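## Task

Bring the deck in line with this run sheet: D1 holds one-well reservoir C15, uncovered and empty, its labelled end beside the corner engraved 'A1'; D2 holds a full 200 uL tip rack with no cover; D3 holds a full 1000 uL tip rack with no cover; D4 holds sample plate M09 without its lid, and that lid rests between the posts of LP1, oriented the same way up as when it was on the plate; D5 holds deep-well block B38 with its seal. Each item on a position must lie flat within the locators with well A1 at the 'A1' corner. Anything not on the sheet must stand directly on a SHELF shelf (not stacked on another item), every plate there under its own lid and every tip rack there under a cover. Any cover removed from a rack must lie flat on SHELF, either on the shelf itself or on another cover. Never move a held object above a reservoir or above a plate lacking a squarely seated lid; the only exception is carrying a plate's lid. Nothing may rely on the gripper to stay put: release, move away (touching READY or its box is fine), then press READY once. If nothing needs changing, just press READY and leave all labware untouched. Do not press READY while anything you needed to fix is still wrong.

## Robot and tools

Robot: a single four-axis SCARA plate mover: a vertical lift, shoulder, elbow and wrist yaw, plus a two-finger gripper that always stays level (it can only spin about vertical). The controlled point, end_effector_position, sits midway between the two rubber pads, 2 to 3 cm back from the fingertips. The fingers point along the gripper's +x axis and open and close along its y axis. The fingertips never touch each other, so one finger can push one key while the other pushes another.

Frames: the scene frame has its origin on the table under the arm's base, +z up, and +y to the left when looking along +x. Motion commands, however, are given in the gripper's own axes.

Stations: D1 to D5 are deck positions in a row, D1 on the left seen from the base. SHELF stores labware, LP1 is the lid park, RG is a spare nest for regripping, and READY is a key on its own box, pressed by pushing it sideways (horizontally) straight into the box until it latches. Labelling: well A1 lies at the labelled short end, in the corner opposite the labelled long side. Tip racks carry their size (200 or 1000) in the same two label spots. Lids and seals show the item ID on top at either end; that label tells nothing about A1.

execute_actions(actions): a list of actions run in sequence; an empty list just returns state and images. Each action is a table of at most 15 rows; each row lasts one control step (1/30 s), and if fewer than 15 rows are given the last one repeats. A row is five numbers in [-1, 1]: dx, dy, dz, rz, opening. dx, dy, dz, rz are an offset in the gripper frame from the gripper's measured pose at the start of that action (for a call's first action, the last pose reported in this scene); every row refers to that same start pose, not to the row before. Scale: 1.0 equals 0.6 m or 180 degrees; rz turns from +x toward +y. opening is absolute, not an offset: +1 fully open (0.140 m), -1 closed (pads still 0.066 m apart). Closing fully takes at least about 0.6 s. Each step the command is clipped to within 70 mm and 16 degrees of the measured pose, so big offsets need several actions.

move(target, speed, blocking): drives the gripper in a straight line toward one target. target is a single five-number row laid out as above: a gripper-frame offset from the pose in this scene's latest result that shows one, plus an absolute opening, sent when the move begins. speed is in m/s, 0.002 to 0.5 (default 0.25); turning is capped at twice that value in rad/s. Paths last 0.5 to 10 s; longer ones stop early. It does not avoid obstacles, the hand can lag, drift or overshoot the speed, and faster or deeper contact presses harder. With blocking=false you get a result after 0.5 s while motion continues; use wait(0) to check, and call wait or stop before sending other motion. The move: line reports the ending (done, off_target, moving, held, fault), limits applied (paced = command clipped; held = some steps blocked by a check, after which the arm can surge) and distance from target.

wait(seconds): 0 to 10 s, holding the last command; returns early if a running move ends. stop(): brakes a running move (needs room to stop; fingers keep moving). zoom_image(camera, region): camera is one of cam_head_left, cam_head_right, cam_high, cam_low, cam_wrist (each 504x504); region is [x0, y0, x1, y1] pixels from the top-left, at most 504 by 504. finished_scene(scene): ends the current scene, given its number; irreversible.

Results: the state line gives end_effector_position (m) and end_effector_quat_wxyz in the scene frame; printed positions can be off, more so at long reach. Joint positions lists lift (m, 0 to 0.55), shoulder (rad, -2 to 2), elbow (rad, -2.8 to 2.8), wrist yaw (rad, about -12.57 to 12.57), then pad gap (m). Keep the elbow at least 0.4 rad away from 0, or the arm may fold and fault. Hand target is where the controller is heading now. A pose unreachable line means a clearance check altered or blocked the command. grip_measured is finger opening on the command scale; readings may be off by about 1 mm consistently. To hold something, command roughly 0.04 below grip_measured (less for a lighter grip). Pads give about 18 N each; fast closes squeeze harder. Step readings list positions, with HELD marking steps held back.

Hazards: contact torque reaching a joint's load limit (lift 54.6 N, shoulder 8.19 N m, elbow 4.09 N m, wrist yaw 1.36 N m, held weight included) freezes the arm for 10 s and drops the rest of the call. Holding loads heats motors: MOTOR HOT from 85 °C, OVER-TEMPERATURE FAULT with brakes at 100 °C. Repeating a small offset against something rigid does not push further, but against something yielding it does. Avoid drops, slips, slams, hard pushes, and anything leaving the table, and never carry objects over reservoirs or unlidded plates except a plate's own lid.

Each tool is called after "Request:" as a command line: name --argument value for each argument, lists and objects as JSON in quotes; but a table of rows of numbers goes row by row, as --pt "numbers of a row", without its own name.

## Session

Request:
execute_actions --actions '[]'

Scene clock: 0.00 s.
end_effector_position=(+0.5641, -0.1094, +0.1433) grip_measured=+1.00 end_effector_quat_wxyz=(+0.968, -0.000, -0.000, +0.251)
Joint positions: [ 0.138 -1.399 -1.32  -3.057  0.14 ]
Motor temperatures (°C, as the motors report them): [36 23 23 24]
Hand target: +0.564, -0.109, +0.143; +0.968, -0.000, -0.000, +0.251

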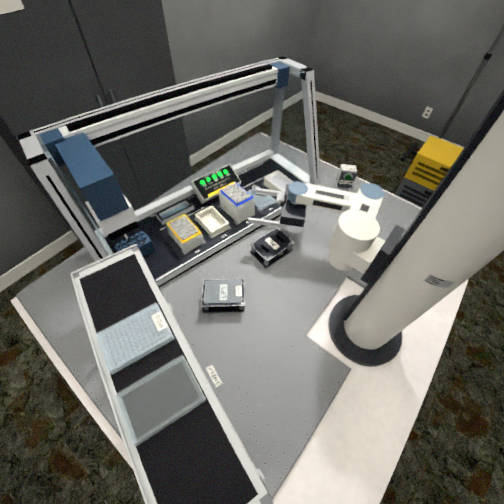

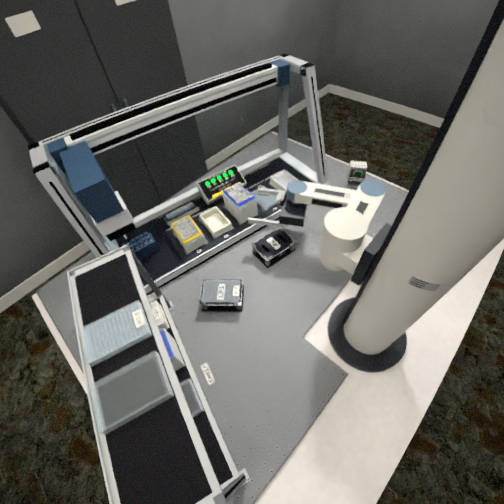

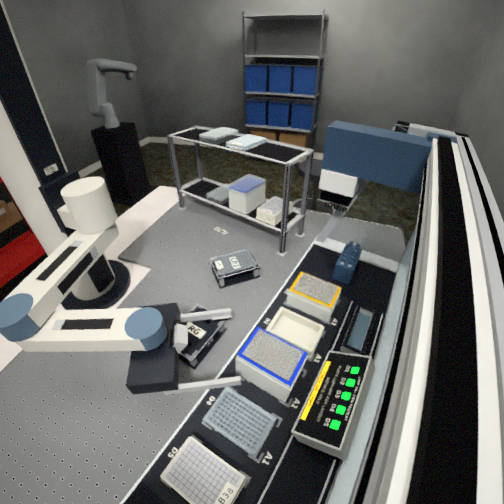

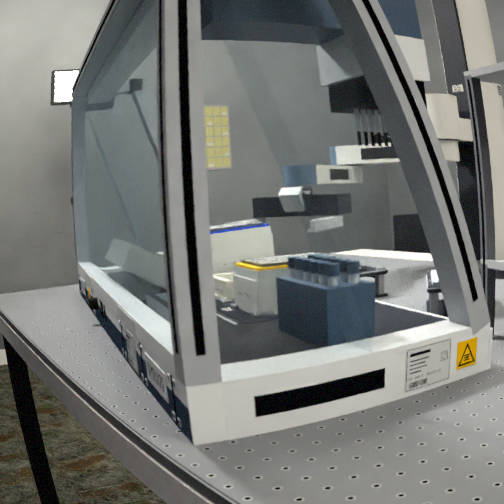

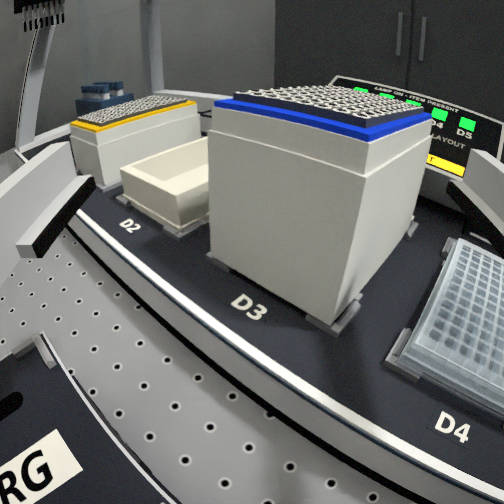

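Request:
zoom_image --camera "cam_wrist" --region '[190, 70, 450, 350]'

Request:
zoom_image --camera "cam_high" --region '[200, 260, 380, 440]'

Request:
zoom_image --camera "cam_high" --region '[140, 370, 300, 504]'

Request:
zoom_image --camera "cam_high" --region '[160, 115, 320, 295]'

Region (190, 70, 450, 350) of cam_wrist's 504x504 image, scaled by 1.800, with more detail than that image has; it fills the left 468 columns of this view, and the rest is white.

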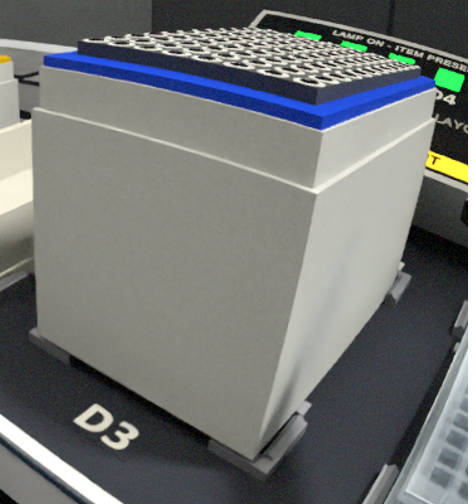

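Region (200, 260, 380, 440) of cam_high's 504x504 image, scaled by 2.800, with more detail than that image has.

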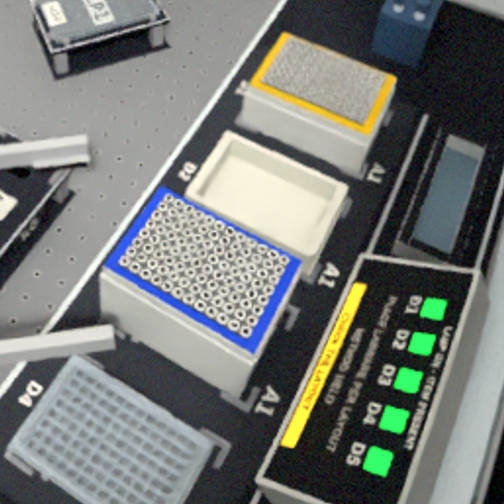

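Region (140, 370, 300, 504) of cam_high's 504x504 image, scaled by 3.150, with more detail than that image has; it fills the top 422 rows of this view, and the rest is white.

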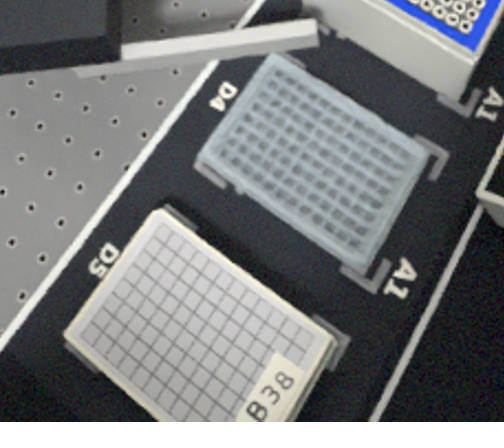

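Region (160, 115, 320, 295) of cam_high's 504x504 image, scaled by 2.800, with more detail than that image has.

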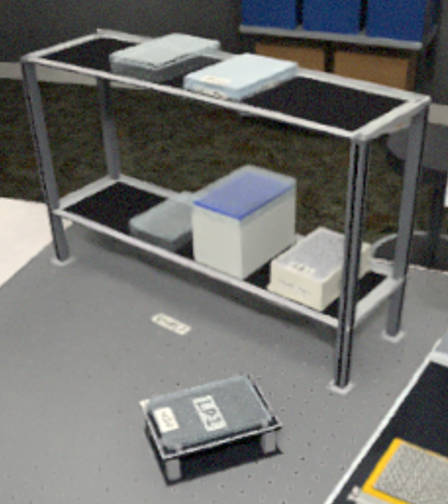

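Request:
zoom_image --camera "cam_head_left" --region '[185, 260, 265, 330]'

Request:
zoom_image --camera "cam_head_left" --region '[85, 285, 225, 455]'

Request:
zoom_image --camera "cam_head_left" --region '[150, 160, 300, 270]'

Request:
zoom_image --camera "cam_low" --region '[190, 200, 330, 340]'

Region (185, 260, 265, 330) of cam_head_left's 504x504 image, scaled by 6.300, with more detail than that image has; it fills the top 441 rows of this view, and the rest is white.

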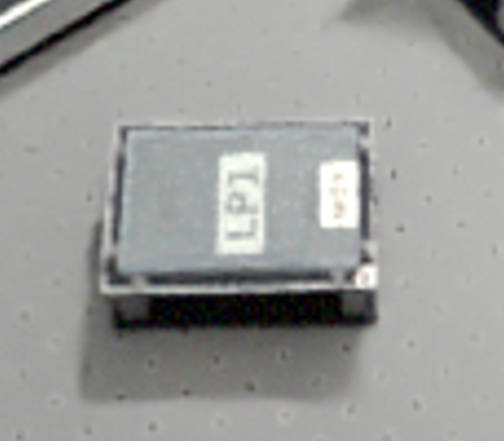

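Region (85, 285, 225, 455) of cam_head_left's 504x504 image, scaled by 2.965, with more detail than that image has; it fills the left 415 columns of this view, and the rest is white.

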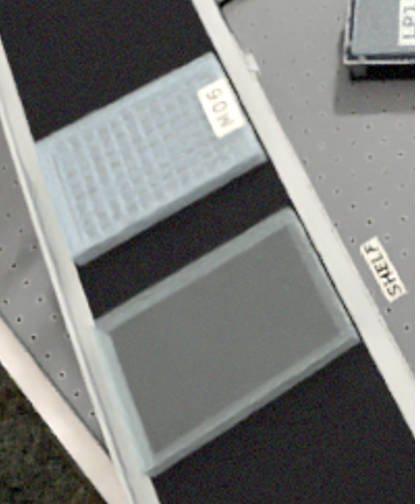

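Region (150, 160, 300, 270) of cam_head_left's 504x504 image, scaled by 3.360, with more detail than that image has; it fills the top 370 rows of this view, and the rest is white.

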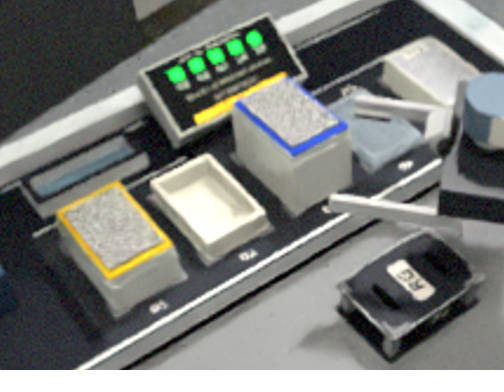

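Region (190, 200, 330, 340) of cam_low's 504x504 image, scaled by 3.600, with more detail than that image has.

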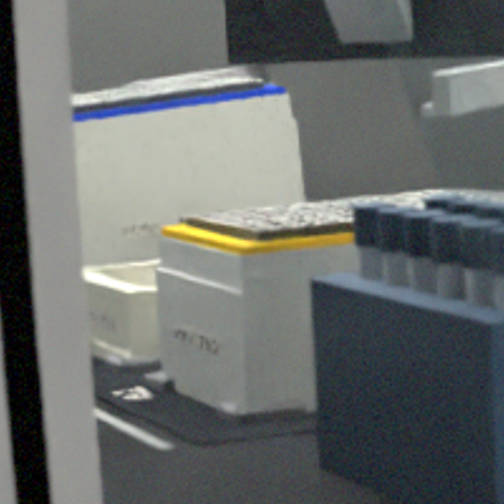

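Request:
zoom_image --camera "cam_head_left" --region '[145, 305, 175, 335]'

Request:
zoom_image --camera "cam_head_right" --region '[120, 290, 190, 370]'

Request:
zoom_image --camera "cam_wrist" --region '[370, 220, 504, 450]'

Request:
zoom_image --camera "cam_wrist" --region '[60, 80, 230, 250]'

Region (145, 305, 175, 335) of cam_head_left's 504x504 image, scaled by 16.800, with more detail than that image has.

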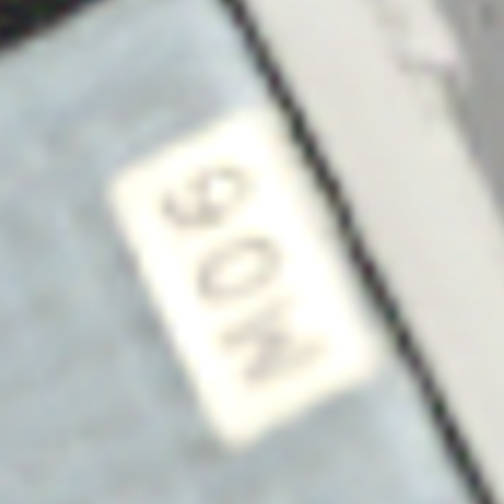

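Region (120, 290, 190, 370) of cam_head_right's 504x504 image, scaled by 6.300, with more detail than that image has; it fills the left 441 columns of this view, and the rest is white.

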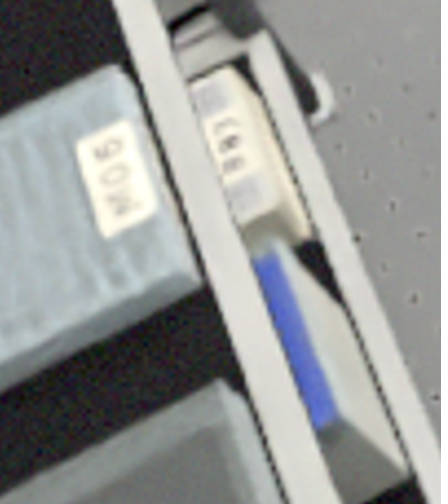

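Region (370, 220, 504, 450) of cam_wrist's 504x504 image, scaled by 2.191, with more detail than that image has; it fills the left 294 columns of this view, and the rest is white.

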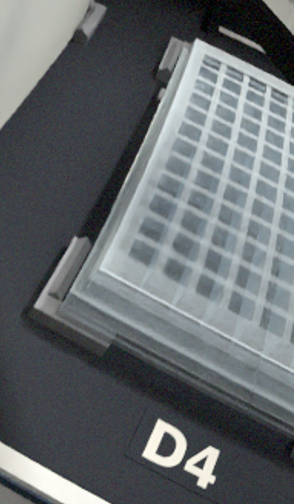

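Region (60, 80, 230, 250) of cam_wrist's 504x504 image, scaled by 2.965, with more detail than that image has.

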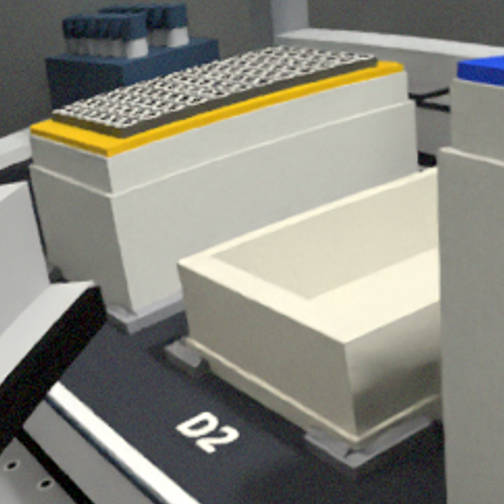

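Request:
zoom_image --camera "cam_high" --region '[220, 130, 270, 160]'

Request:
zoom_image --camera "cam_high" --region '[205, 245, 265, 290]'

Request:
zoom_image --camera "cam_high" --region '[240, 405, 290, 470]'

Request:
zoom_image --camera "cam_head_right" --region '[220, 150, 380, 280]'

Region (220, 130, 270, 160) of cam_high's 504x504 image, scaled by 10.080, with more detail than that image has; it fills the top 302 rows of this view, and the rest is white.

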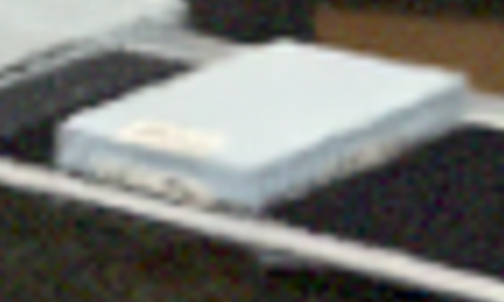

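Region (205, 245, 265, 290) of cam_high's 504x504 image, scaled by 8.400, with more detail than that image has; it fills the top 378 rows of this view, and the rest is white.

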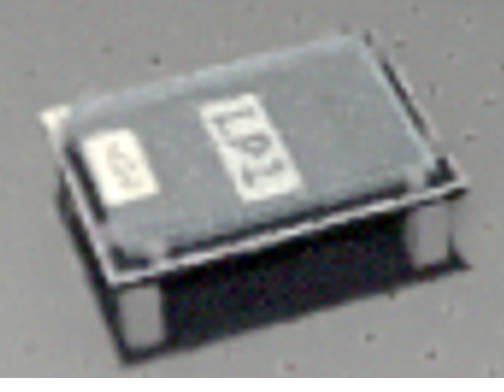

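Region (240, 405, 290, 470) of cam_high's 504x504 image, scaled by 7.754, with more detail than that image has; it fills the left 388 columns of this view, and the rest is white.

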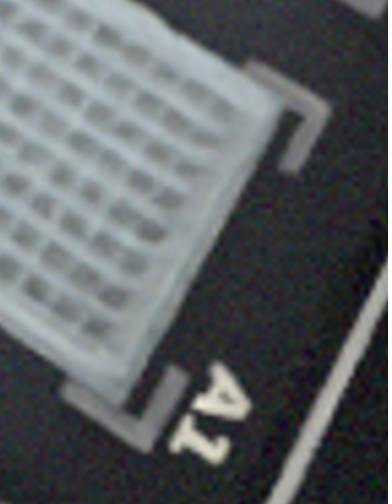

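Region (220, 150, 380, 280) of cam_head_right's 504x504 image, scaled by 3.150, with more detail than that image has; it fills the top 410 rows of this view, and the rest is white.

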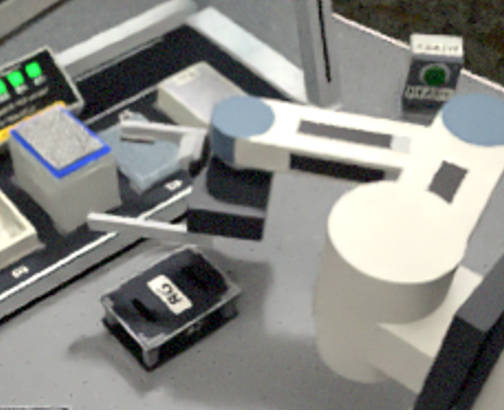

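Request:
zoom_image --camera "cam_high" --region '[232, 320, 312, 400]'

Request:
zoom_image --camera "cam_wrist" --region '[210, 75, 440, 145]'

Request:
zoom_image --camera "cam_high" --region '[280, 265, 350, 330]'

Region (232, 320, 312, 400) of cam_high's 504x504 image, scaled by 6.300, with more detail than that image has.

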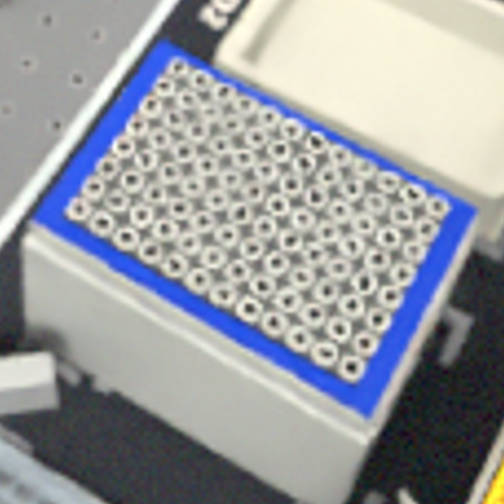

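Region (210, 75, 440, 145) of cam_wrist's 504x504 image, scaled by 2.191, with more detail than that image has; it fills the top 153 rows of this view, and the rest is white.

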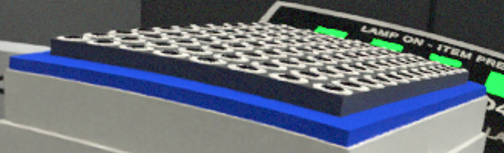

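Region (280, 265, 350, 330) of cam_high's 504x504 image, scaled by 7.200, with more detail than that image has; it fills the top 468 rows of this view, and the rest is white.

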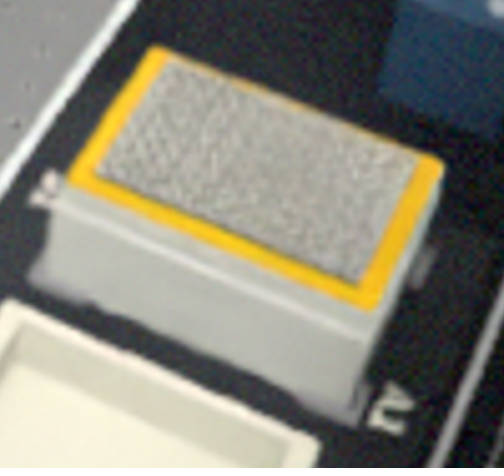

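Request:
move --target '[0.0152, 0.0579, -0.0388, -0.2283, 1]' --speed 0.4

Scene clock: 9.03 s.
end_effector_position=(+0.5550, -0.0743, +0.1200) grip_measured=+1.00 end_effector_quat_wxyz=(+0.995, -0.000, -0.000, -0.104)
Joint positions: [ 0.115 -1.122 -0.98  -4.39   0.14 ]
Motor temperatures (°C, as the motors report them): [36 23 23 24]
Hand target: +0.555, -0.075, +0.120; +0.995, -0.000, -0.000, -0.105
Off the commanded pose: 0.000 m, 0 deg.
move: done

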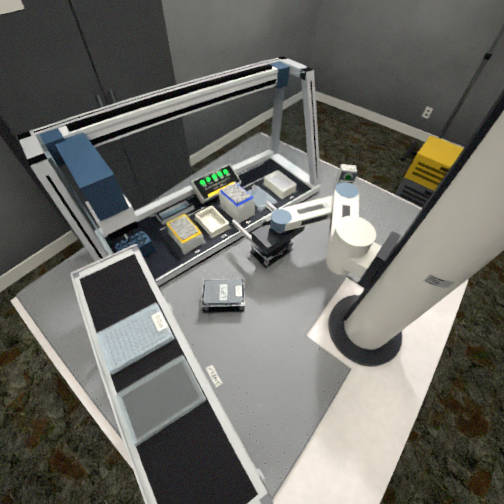

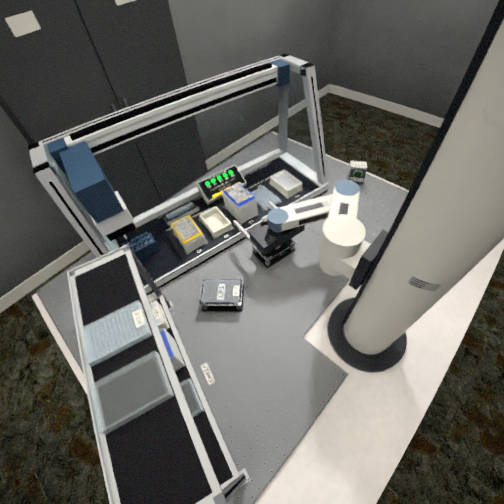

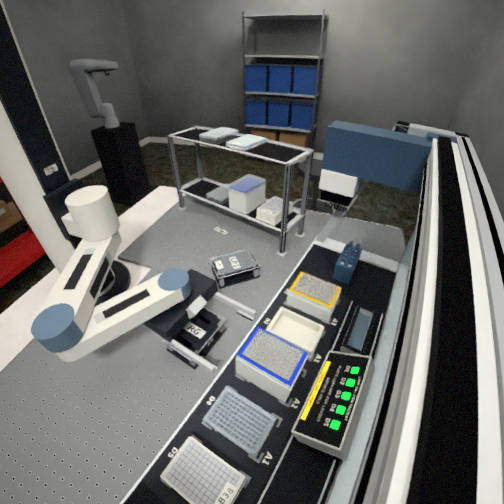

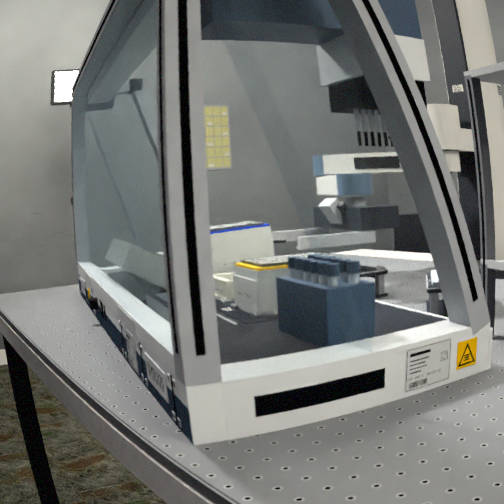

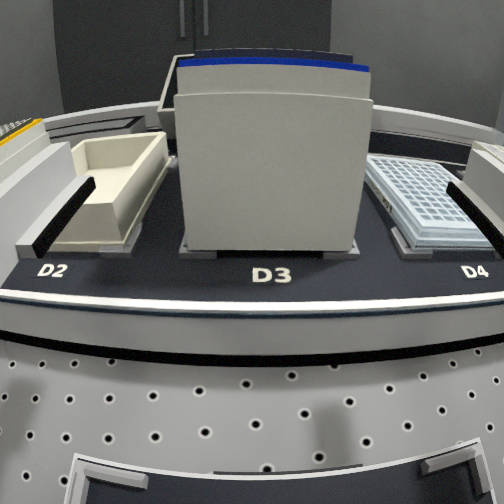

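Request:
zoom_image --camera "cam_wrist" --region '[355, 160, 435, 265]'

Request:
zoom_image --camera "cam_wrist" --region '[85, 215, 265, 275]'

Request:
zoom_image --camera "cam_wrist" --region '[300, 215, 480, 275]'

Region (355, 160, 435, 265) of cam_wrist's 504x504 image, scaled by 4.800, with more detail than that image has; it fills the left 384 columns of this view, and the rest is white.

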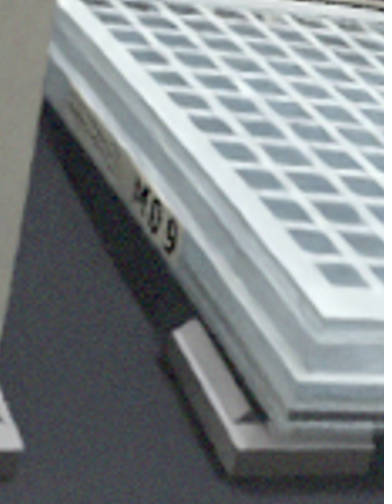

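Region (85, 215, 265, 275) of cam_wrist's 504x504 image, scaled by 2.800, with more detail than that image has.

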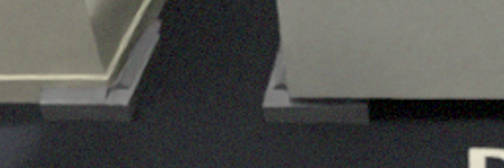

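Region (300, 215, 480, 275) of cam_wrist's 504x504 image, scaled by 2.800, with more detail than that image has.

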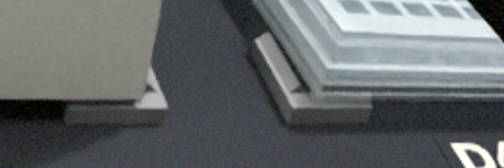

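Request:
move --target '[0.1817, -0.001, 0, -0.002, -0.2]' --speed 0.25

Scene clock: 13.33 s.
end_effector_position=(+0.6616, -0.0974, +0.1200) grip_measured=-0.20 end_effector_quat_wxyz=(+0.994, -0.000, -0.000, -0.108)
Joint positions: [ 0.115 -0.928 -1.503 -4.068  0.096]
Motor temperatures (°C, as the motors report them): [36 23 23 24]
Hand target: +0.662, -0.097, +0.120; +0.994, -0.000, -0.000, -0.107
Off the commanded pose: 0.000 m, 0 deg.
move: done

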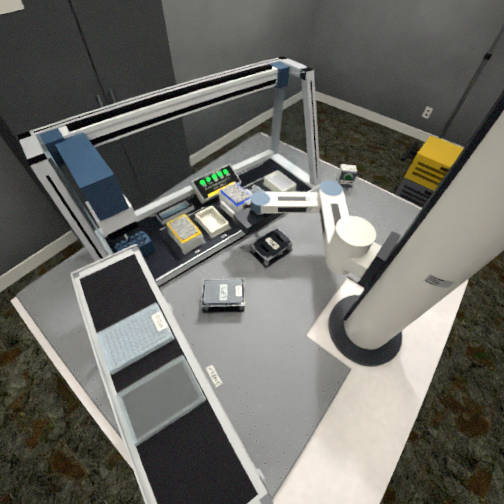

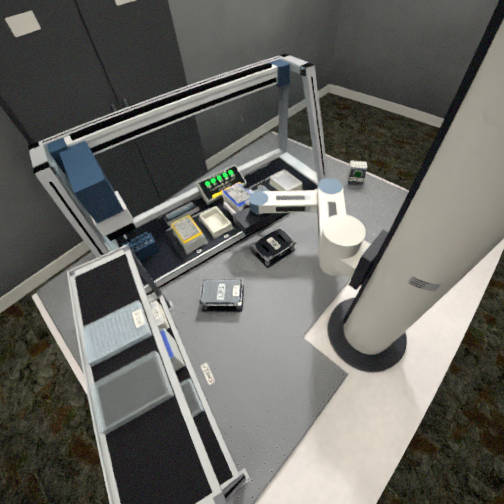

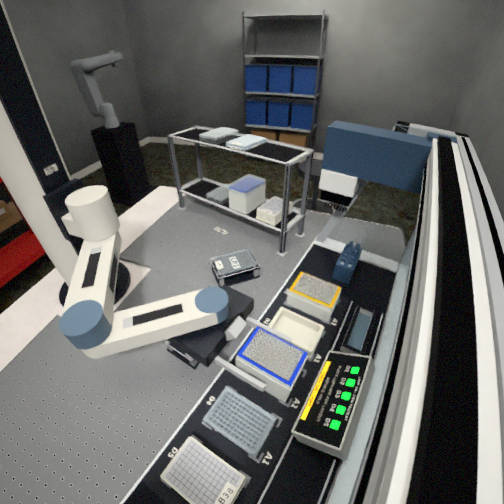

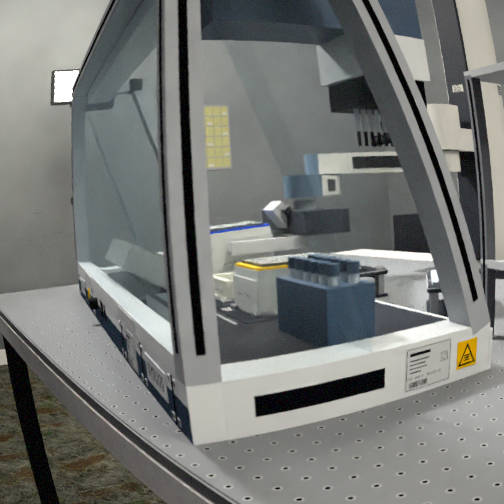

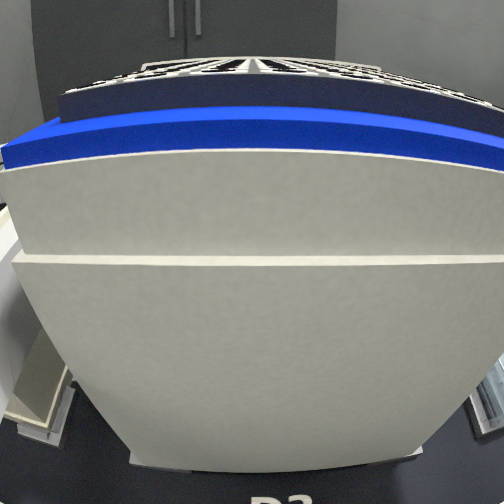

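Request:
zoom_image --camera "cam_wrist" --region '[110, 420, 230, 500]'

Request:
zoom_image --camera "cam_wrist" --region '[330, 420, 450, 500]'

Region (110, 420, 230, 500) of cam_wrist's 504x504 image, scaled by 4.200, with more detail than that image has.

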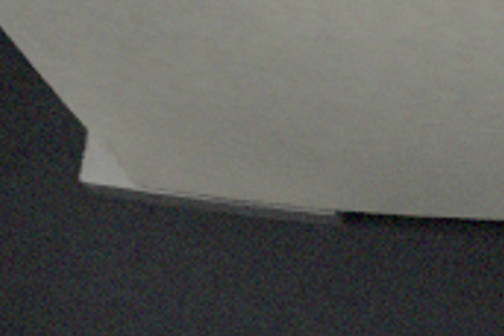

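Region (330, 420, 450, 500) of cam_wrist's 504x504 image, scaled by 4.200, with more detail than that image has.

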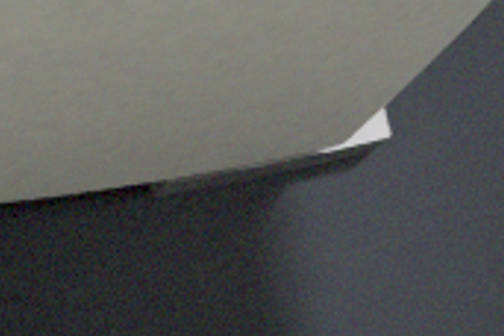

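Request:
execute_actions --actions '[[[0,0.0005,0,0,-0.26],[0,0.0005,0,0,-0.32],[0,0.0005,0,0,-0.37],[0,0.0005,0,0,-0.41],[0,0.0005,0,0,-0.43],[0,0.0005,0,0,-0.445],[0,0.0005,0,0,-0.46],[0,0.0005,0,0,-0.47],[0,0.0005,0,0,-0.48],[0,0.0005,0,0,-0.49],[0,0.0005,0,0,-0.50],[0,0.0005,0,0,-0.51],[0,0.0005,0,0,-0.52]]]'

Scene clock: 14.77 s.
end_effector_position=(+0.6616, -0.0971, +0.1200) grip_measured=-0.46 end_effector_quat_wxyz=(+0.994, -0.000, -0.000, -0.108)
Joint positions: [ 0.115 -0.927 -1.503 -4.069  0.086]
Motor temperatures (°C, as the motors report them): [36 23 23 24]
Hand target: +0.662, -0.097, +0.120; +0.994, -0.000, -0.000, -0.108
Off the commanded pose: 0.000 m, 0 deg.
Step readings (end_effector_position):
0: (+0.6616, -0.0974, +0.1200)
1: (+0.6616, -0.0974, +0.1200)
2: (+0.6616, -0.0971, +0.1200)
4: (+0.6616, -0.0971, +0.1200)
8: (+0.6616, -0.0971, +0.1200)
15: end_effector_position above

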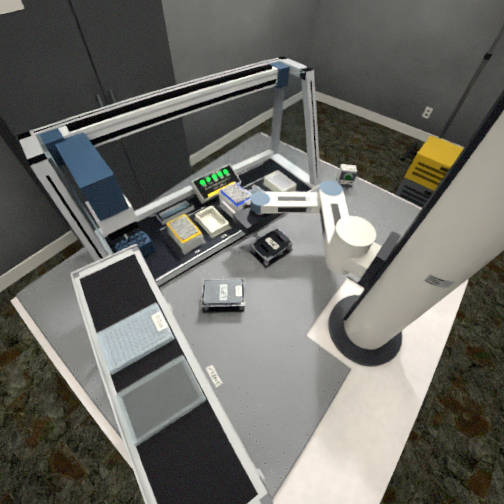

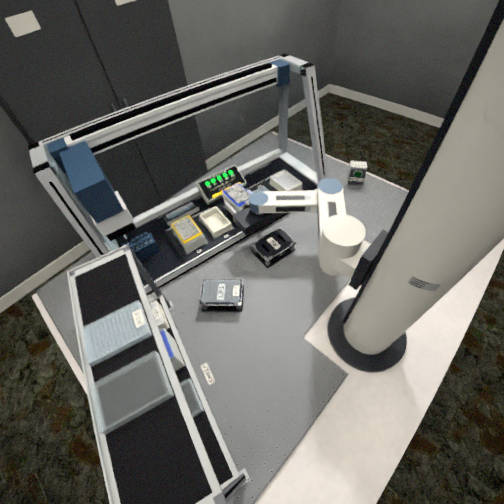

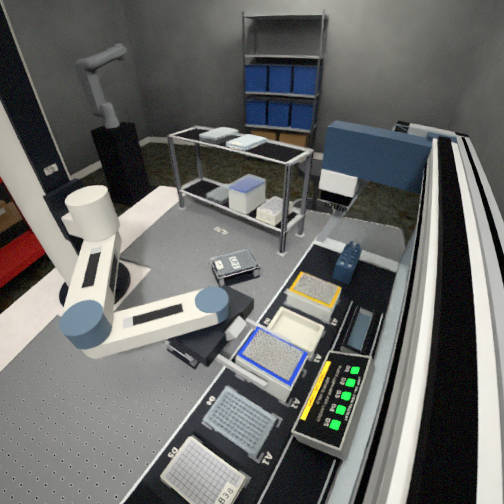

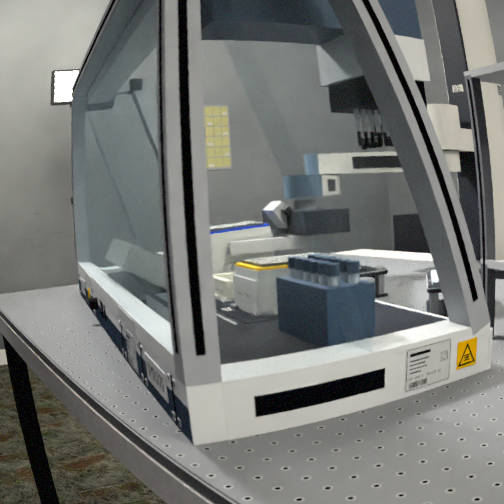

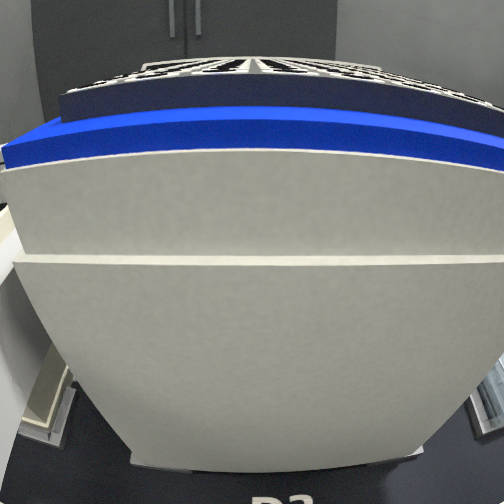

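Request:
execute_actions --actions '[[[0,0,0.001,0,-0.51],[0,0,0.002,0,-0.51],[0,0,0.003,0,-0.51],[0.001,0,0.0033,0,-0.51],[0.0025,0,0.0033,0,-0.51],[0.004,0,0.0033,0,-0.51],[0.0055,0,0.0033,0,-0.51],[0.007,0,0.0033,0,-0.51],[0.008,0,0.0033,0,-0.51],[0.008,0,0.0028,0,-0.51],[0.008,0,0.002,0,-0.51],[0.008,0,0.0012,0,-0.51],[0.008,0,0.0005,0,-0.51],[0.008,0,0.0002,0,-0.51]]]'

Request:
zoom_image --camera "cam_wrist" --region '[110, 420, 450, 504]'

Request:
zoom_image --camera "cam_high" --region '[260, 350, 320, 420]'

Scene clock: 16.97 s.
end_effector_position=(+0.6663, -0.0983, +0.1201) grip_measured=-0.46 end_effector_quat_wxyz=(+0.994, -0.000, -0.000, -0.108)
Joint positions: [ 0.115 -0.917 -1.529 -4.054  0.086]
Motor temperatures (°C, as the motors report them): [36 23 23 24]
Hand target: +0.666, -0.098, +0.120; +0.994, -0.000, -0.000, -0.108
Off the commanded pose: 0.000 m, 0 deg.
Step readings (end_effector_position):
0: (+0.6616, -0.0971, +0.1200)
1: (+0.6616, -0.0971, +0.1201)
2: (+0.6616, -0.0971, +0.1206)
4: (+0.6617, -0.0972, +0.1218)
8: (+0.6649, -0.0980, +0.1220)
15: end_effector_position above

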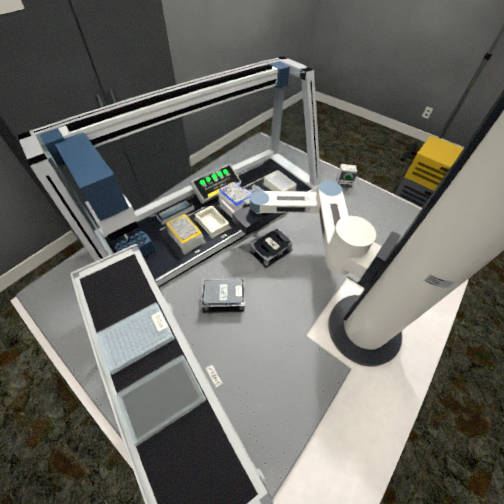

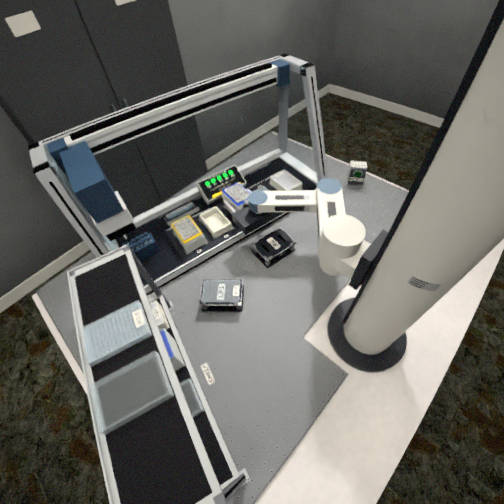

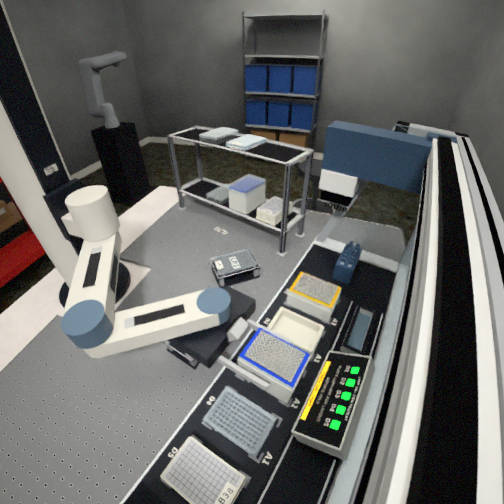

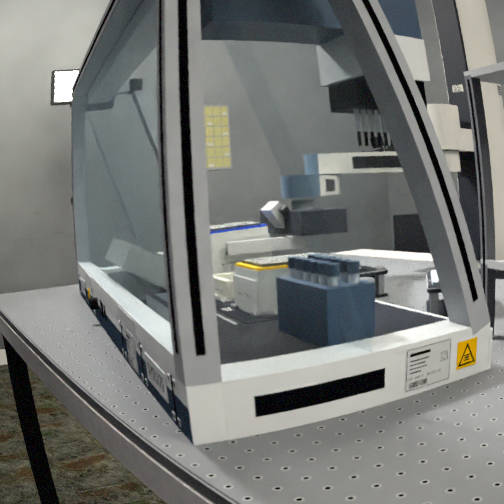

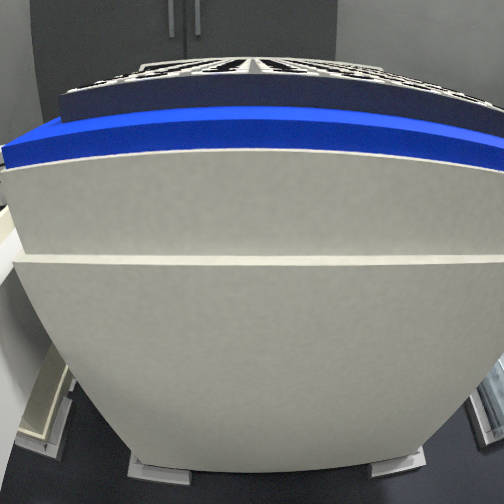

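Region (110, 420, 450, 504) of cam_wrist's 504x504 image, scaled by 1.482, with more detail than that image has; it fills the top 125 rows of this view, and the rest is white.

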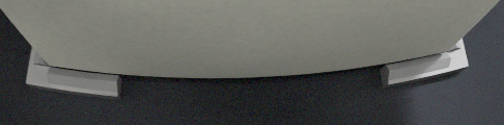

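Region (260, 350, 320, 420) of cam_high's 504x504 image, scaled by 7.200, with more detail than that image has; it fills the left 432 columns of this view, and the rest is white.

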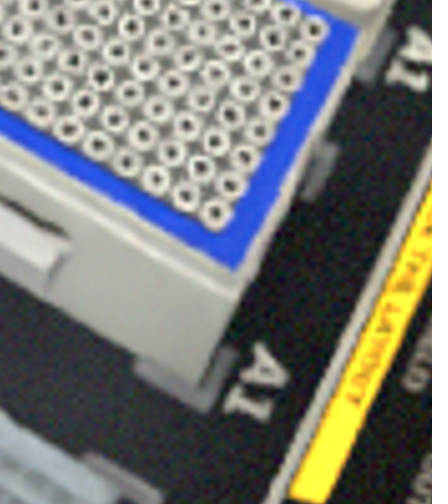

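Request:
zoom_image --camera "cam_wrist" --region '[120, 440, 210, 500]'

Request:
zoom_image --camera "cam_wrist" --region '[350, 435, 440, 495]'

Region (120, 440, 210, 500) of cam_wrist's 504x504 image, scaled by 5.600, with more detail than that image has.

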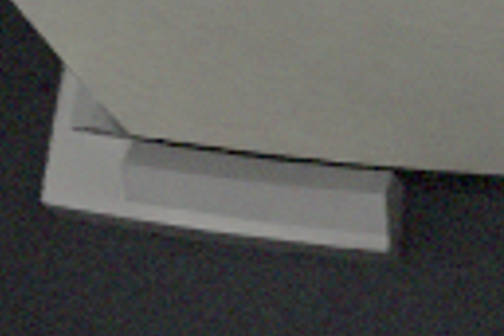

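Region (350, 435, 440, 495) of cam_wrist's 504x504 image, scaled by 5.600, with more detail than that image has.

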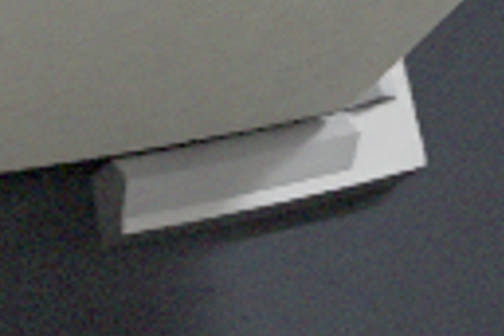

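Request:
execute_actions --actions '[[[0,0,0,0,-0.49],[0,0,-0.0005,0,-0.48],[-0.0003,0,-0.001,0,-0.475],[-0.0006,0,-0.0015,0,-0.475],[-0.0009,0,-0.002,0,-0.475],[-0.0012,0,-0.0025,0,-0.475],[-0.0015,0,-0.003,0,-0.475],[-0.0018,0,-0.0035,0,-0.475],[-0.002,0,-0.004,0,-0.47],[-0.002,0,-0.004,0,-0.46],[-0.002,0,-0.004,0,-0.45],[-0.002,0,-0.004,0,-0.43],[-0.002,0,-0.004,0,-0.39],[-0.002,0,-0.004,0,-0.33],[-0.002,0,-0.004,0,-0.25]]]'

Request:
zoom_image --camera "cam_wrist" --region '[110, 430, 230, 504]'

Request:
zoom_image --camera "cam_wrist" --region '[330, 430, 450, 504]'

Scene clock: 17.97 s.
end_effector_position=(+0.6651, -0.0979, +0.1177) grip_measured=-0.29 end_effector_quat_wxyz=(+0.994, -0.000, -0.000, -0.108)
Joint positions: [ 0.113 -0.919 -1.522 -4.057  0.092]
Motor temperatures (°C, as the motors report them): [36 23 23 24]
Hand target: +0.665, -0.098, +0.118; +0.994, -0.000, -0.000, -0.108
Off the commanded pose: 0.000 m, 0 deg.
Step readings (end_effector_position):
0: (+0.6663, -0.0983, +0.1201)
1: (+0.6663, -0.0983, +0.1201)
2: (+0.6663, -0.0983, +0.1200)
4: (+0.6661, -0.0982, +0.1195)
8: (+0.6654, -0.0980, +0.1183)
15: end_effector_position above

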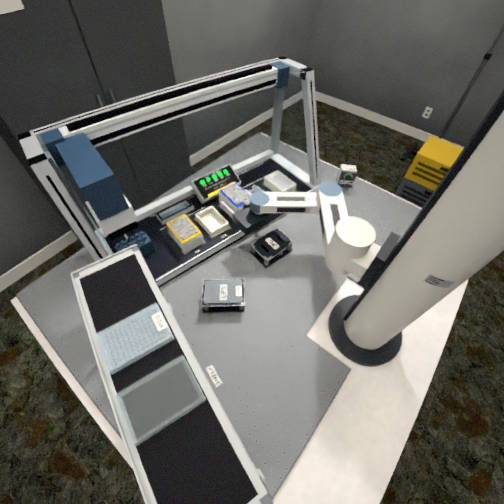

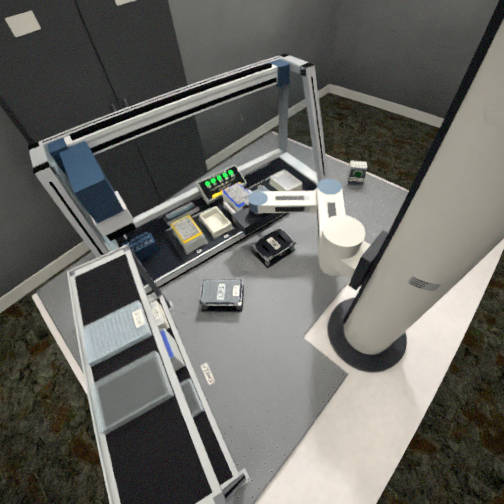

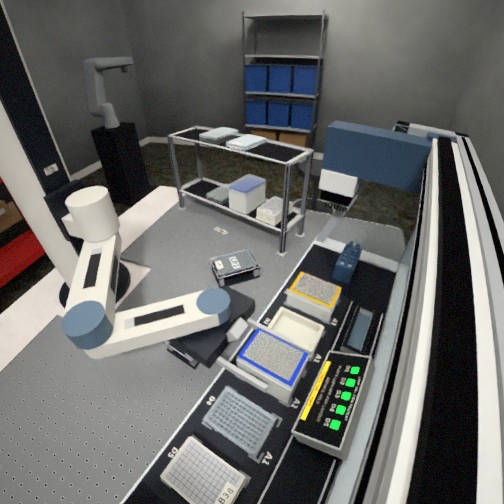

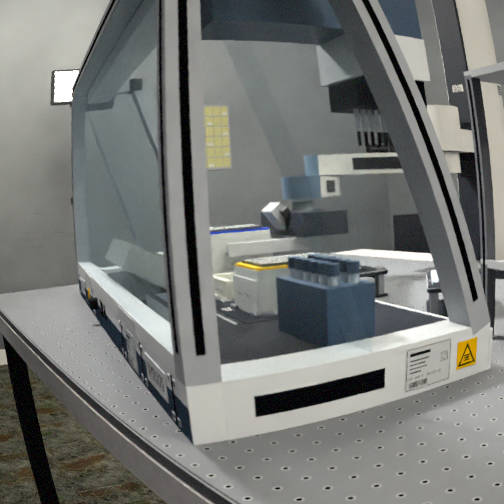

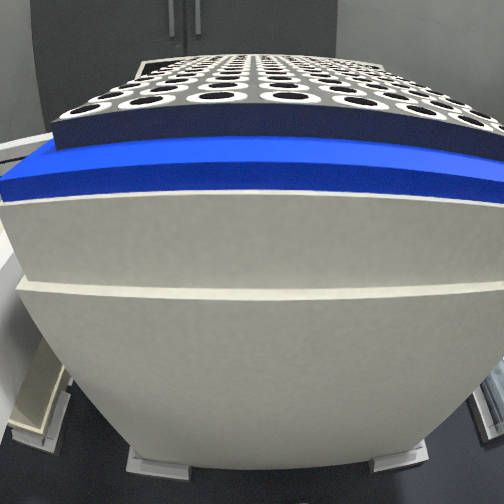

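Region (110, 430, 230, 504) of cam_wrist's 504x504 image, scaled by 4.200, with more detail than that image has; it fills the top 311 rows of this view, and the rest is white.

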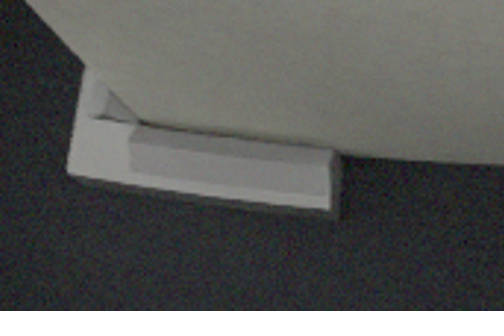

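Region (330, 430, 450, 504) of cam_wrist's 504x504 image, scaled by 4.200, with more detail than that image has; it fills the top 311 rows of this view, and the rest is white.

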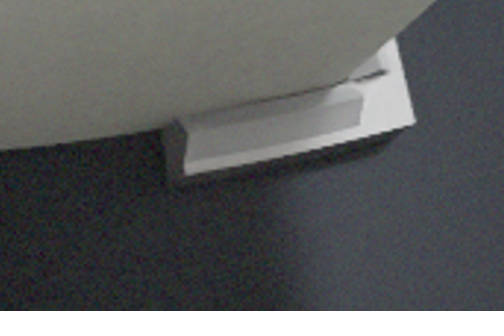

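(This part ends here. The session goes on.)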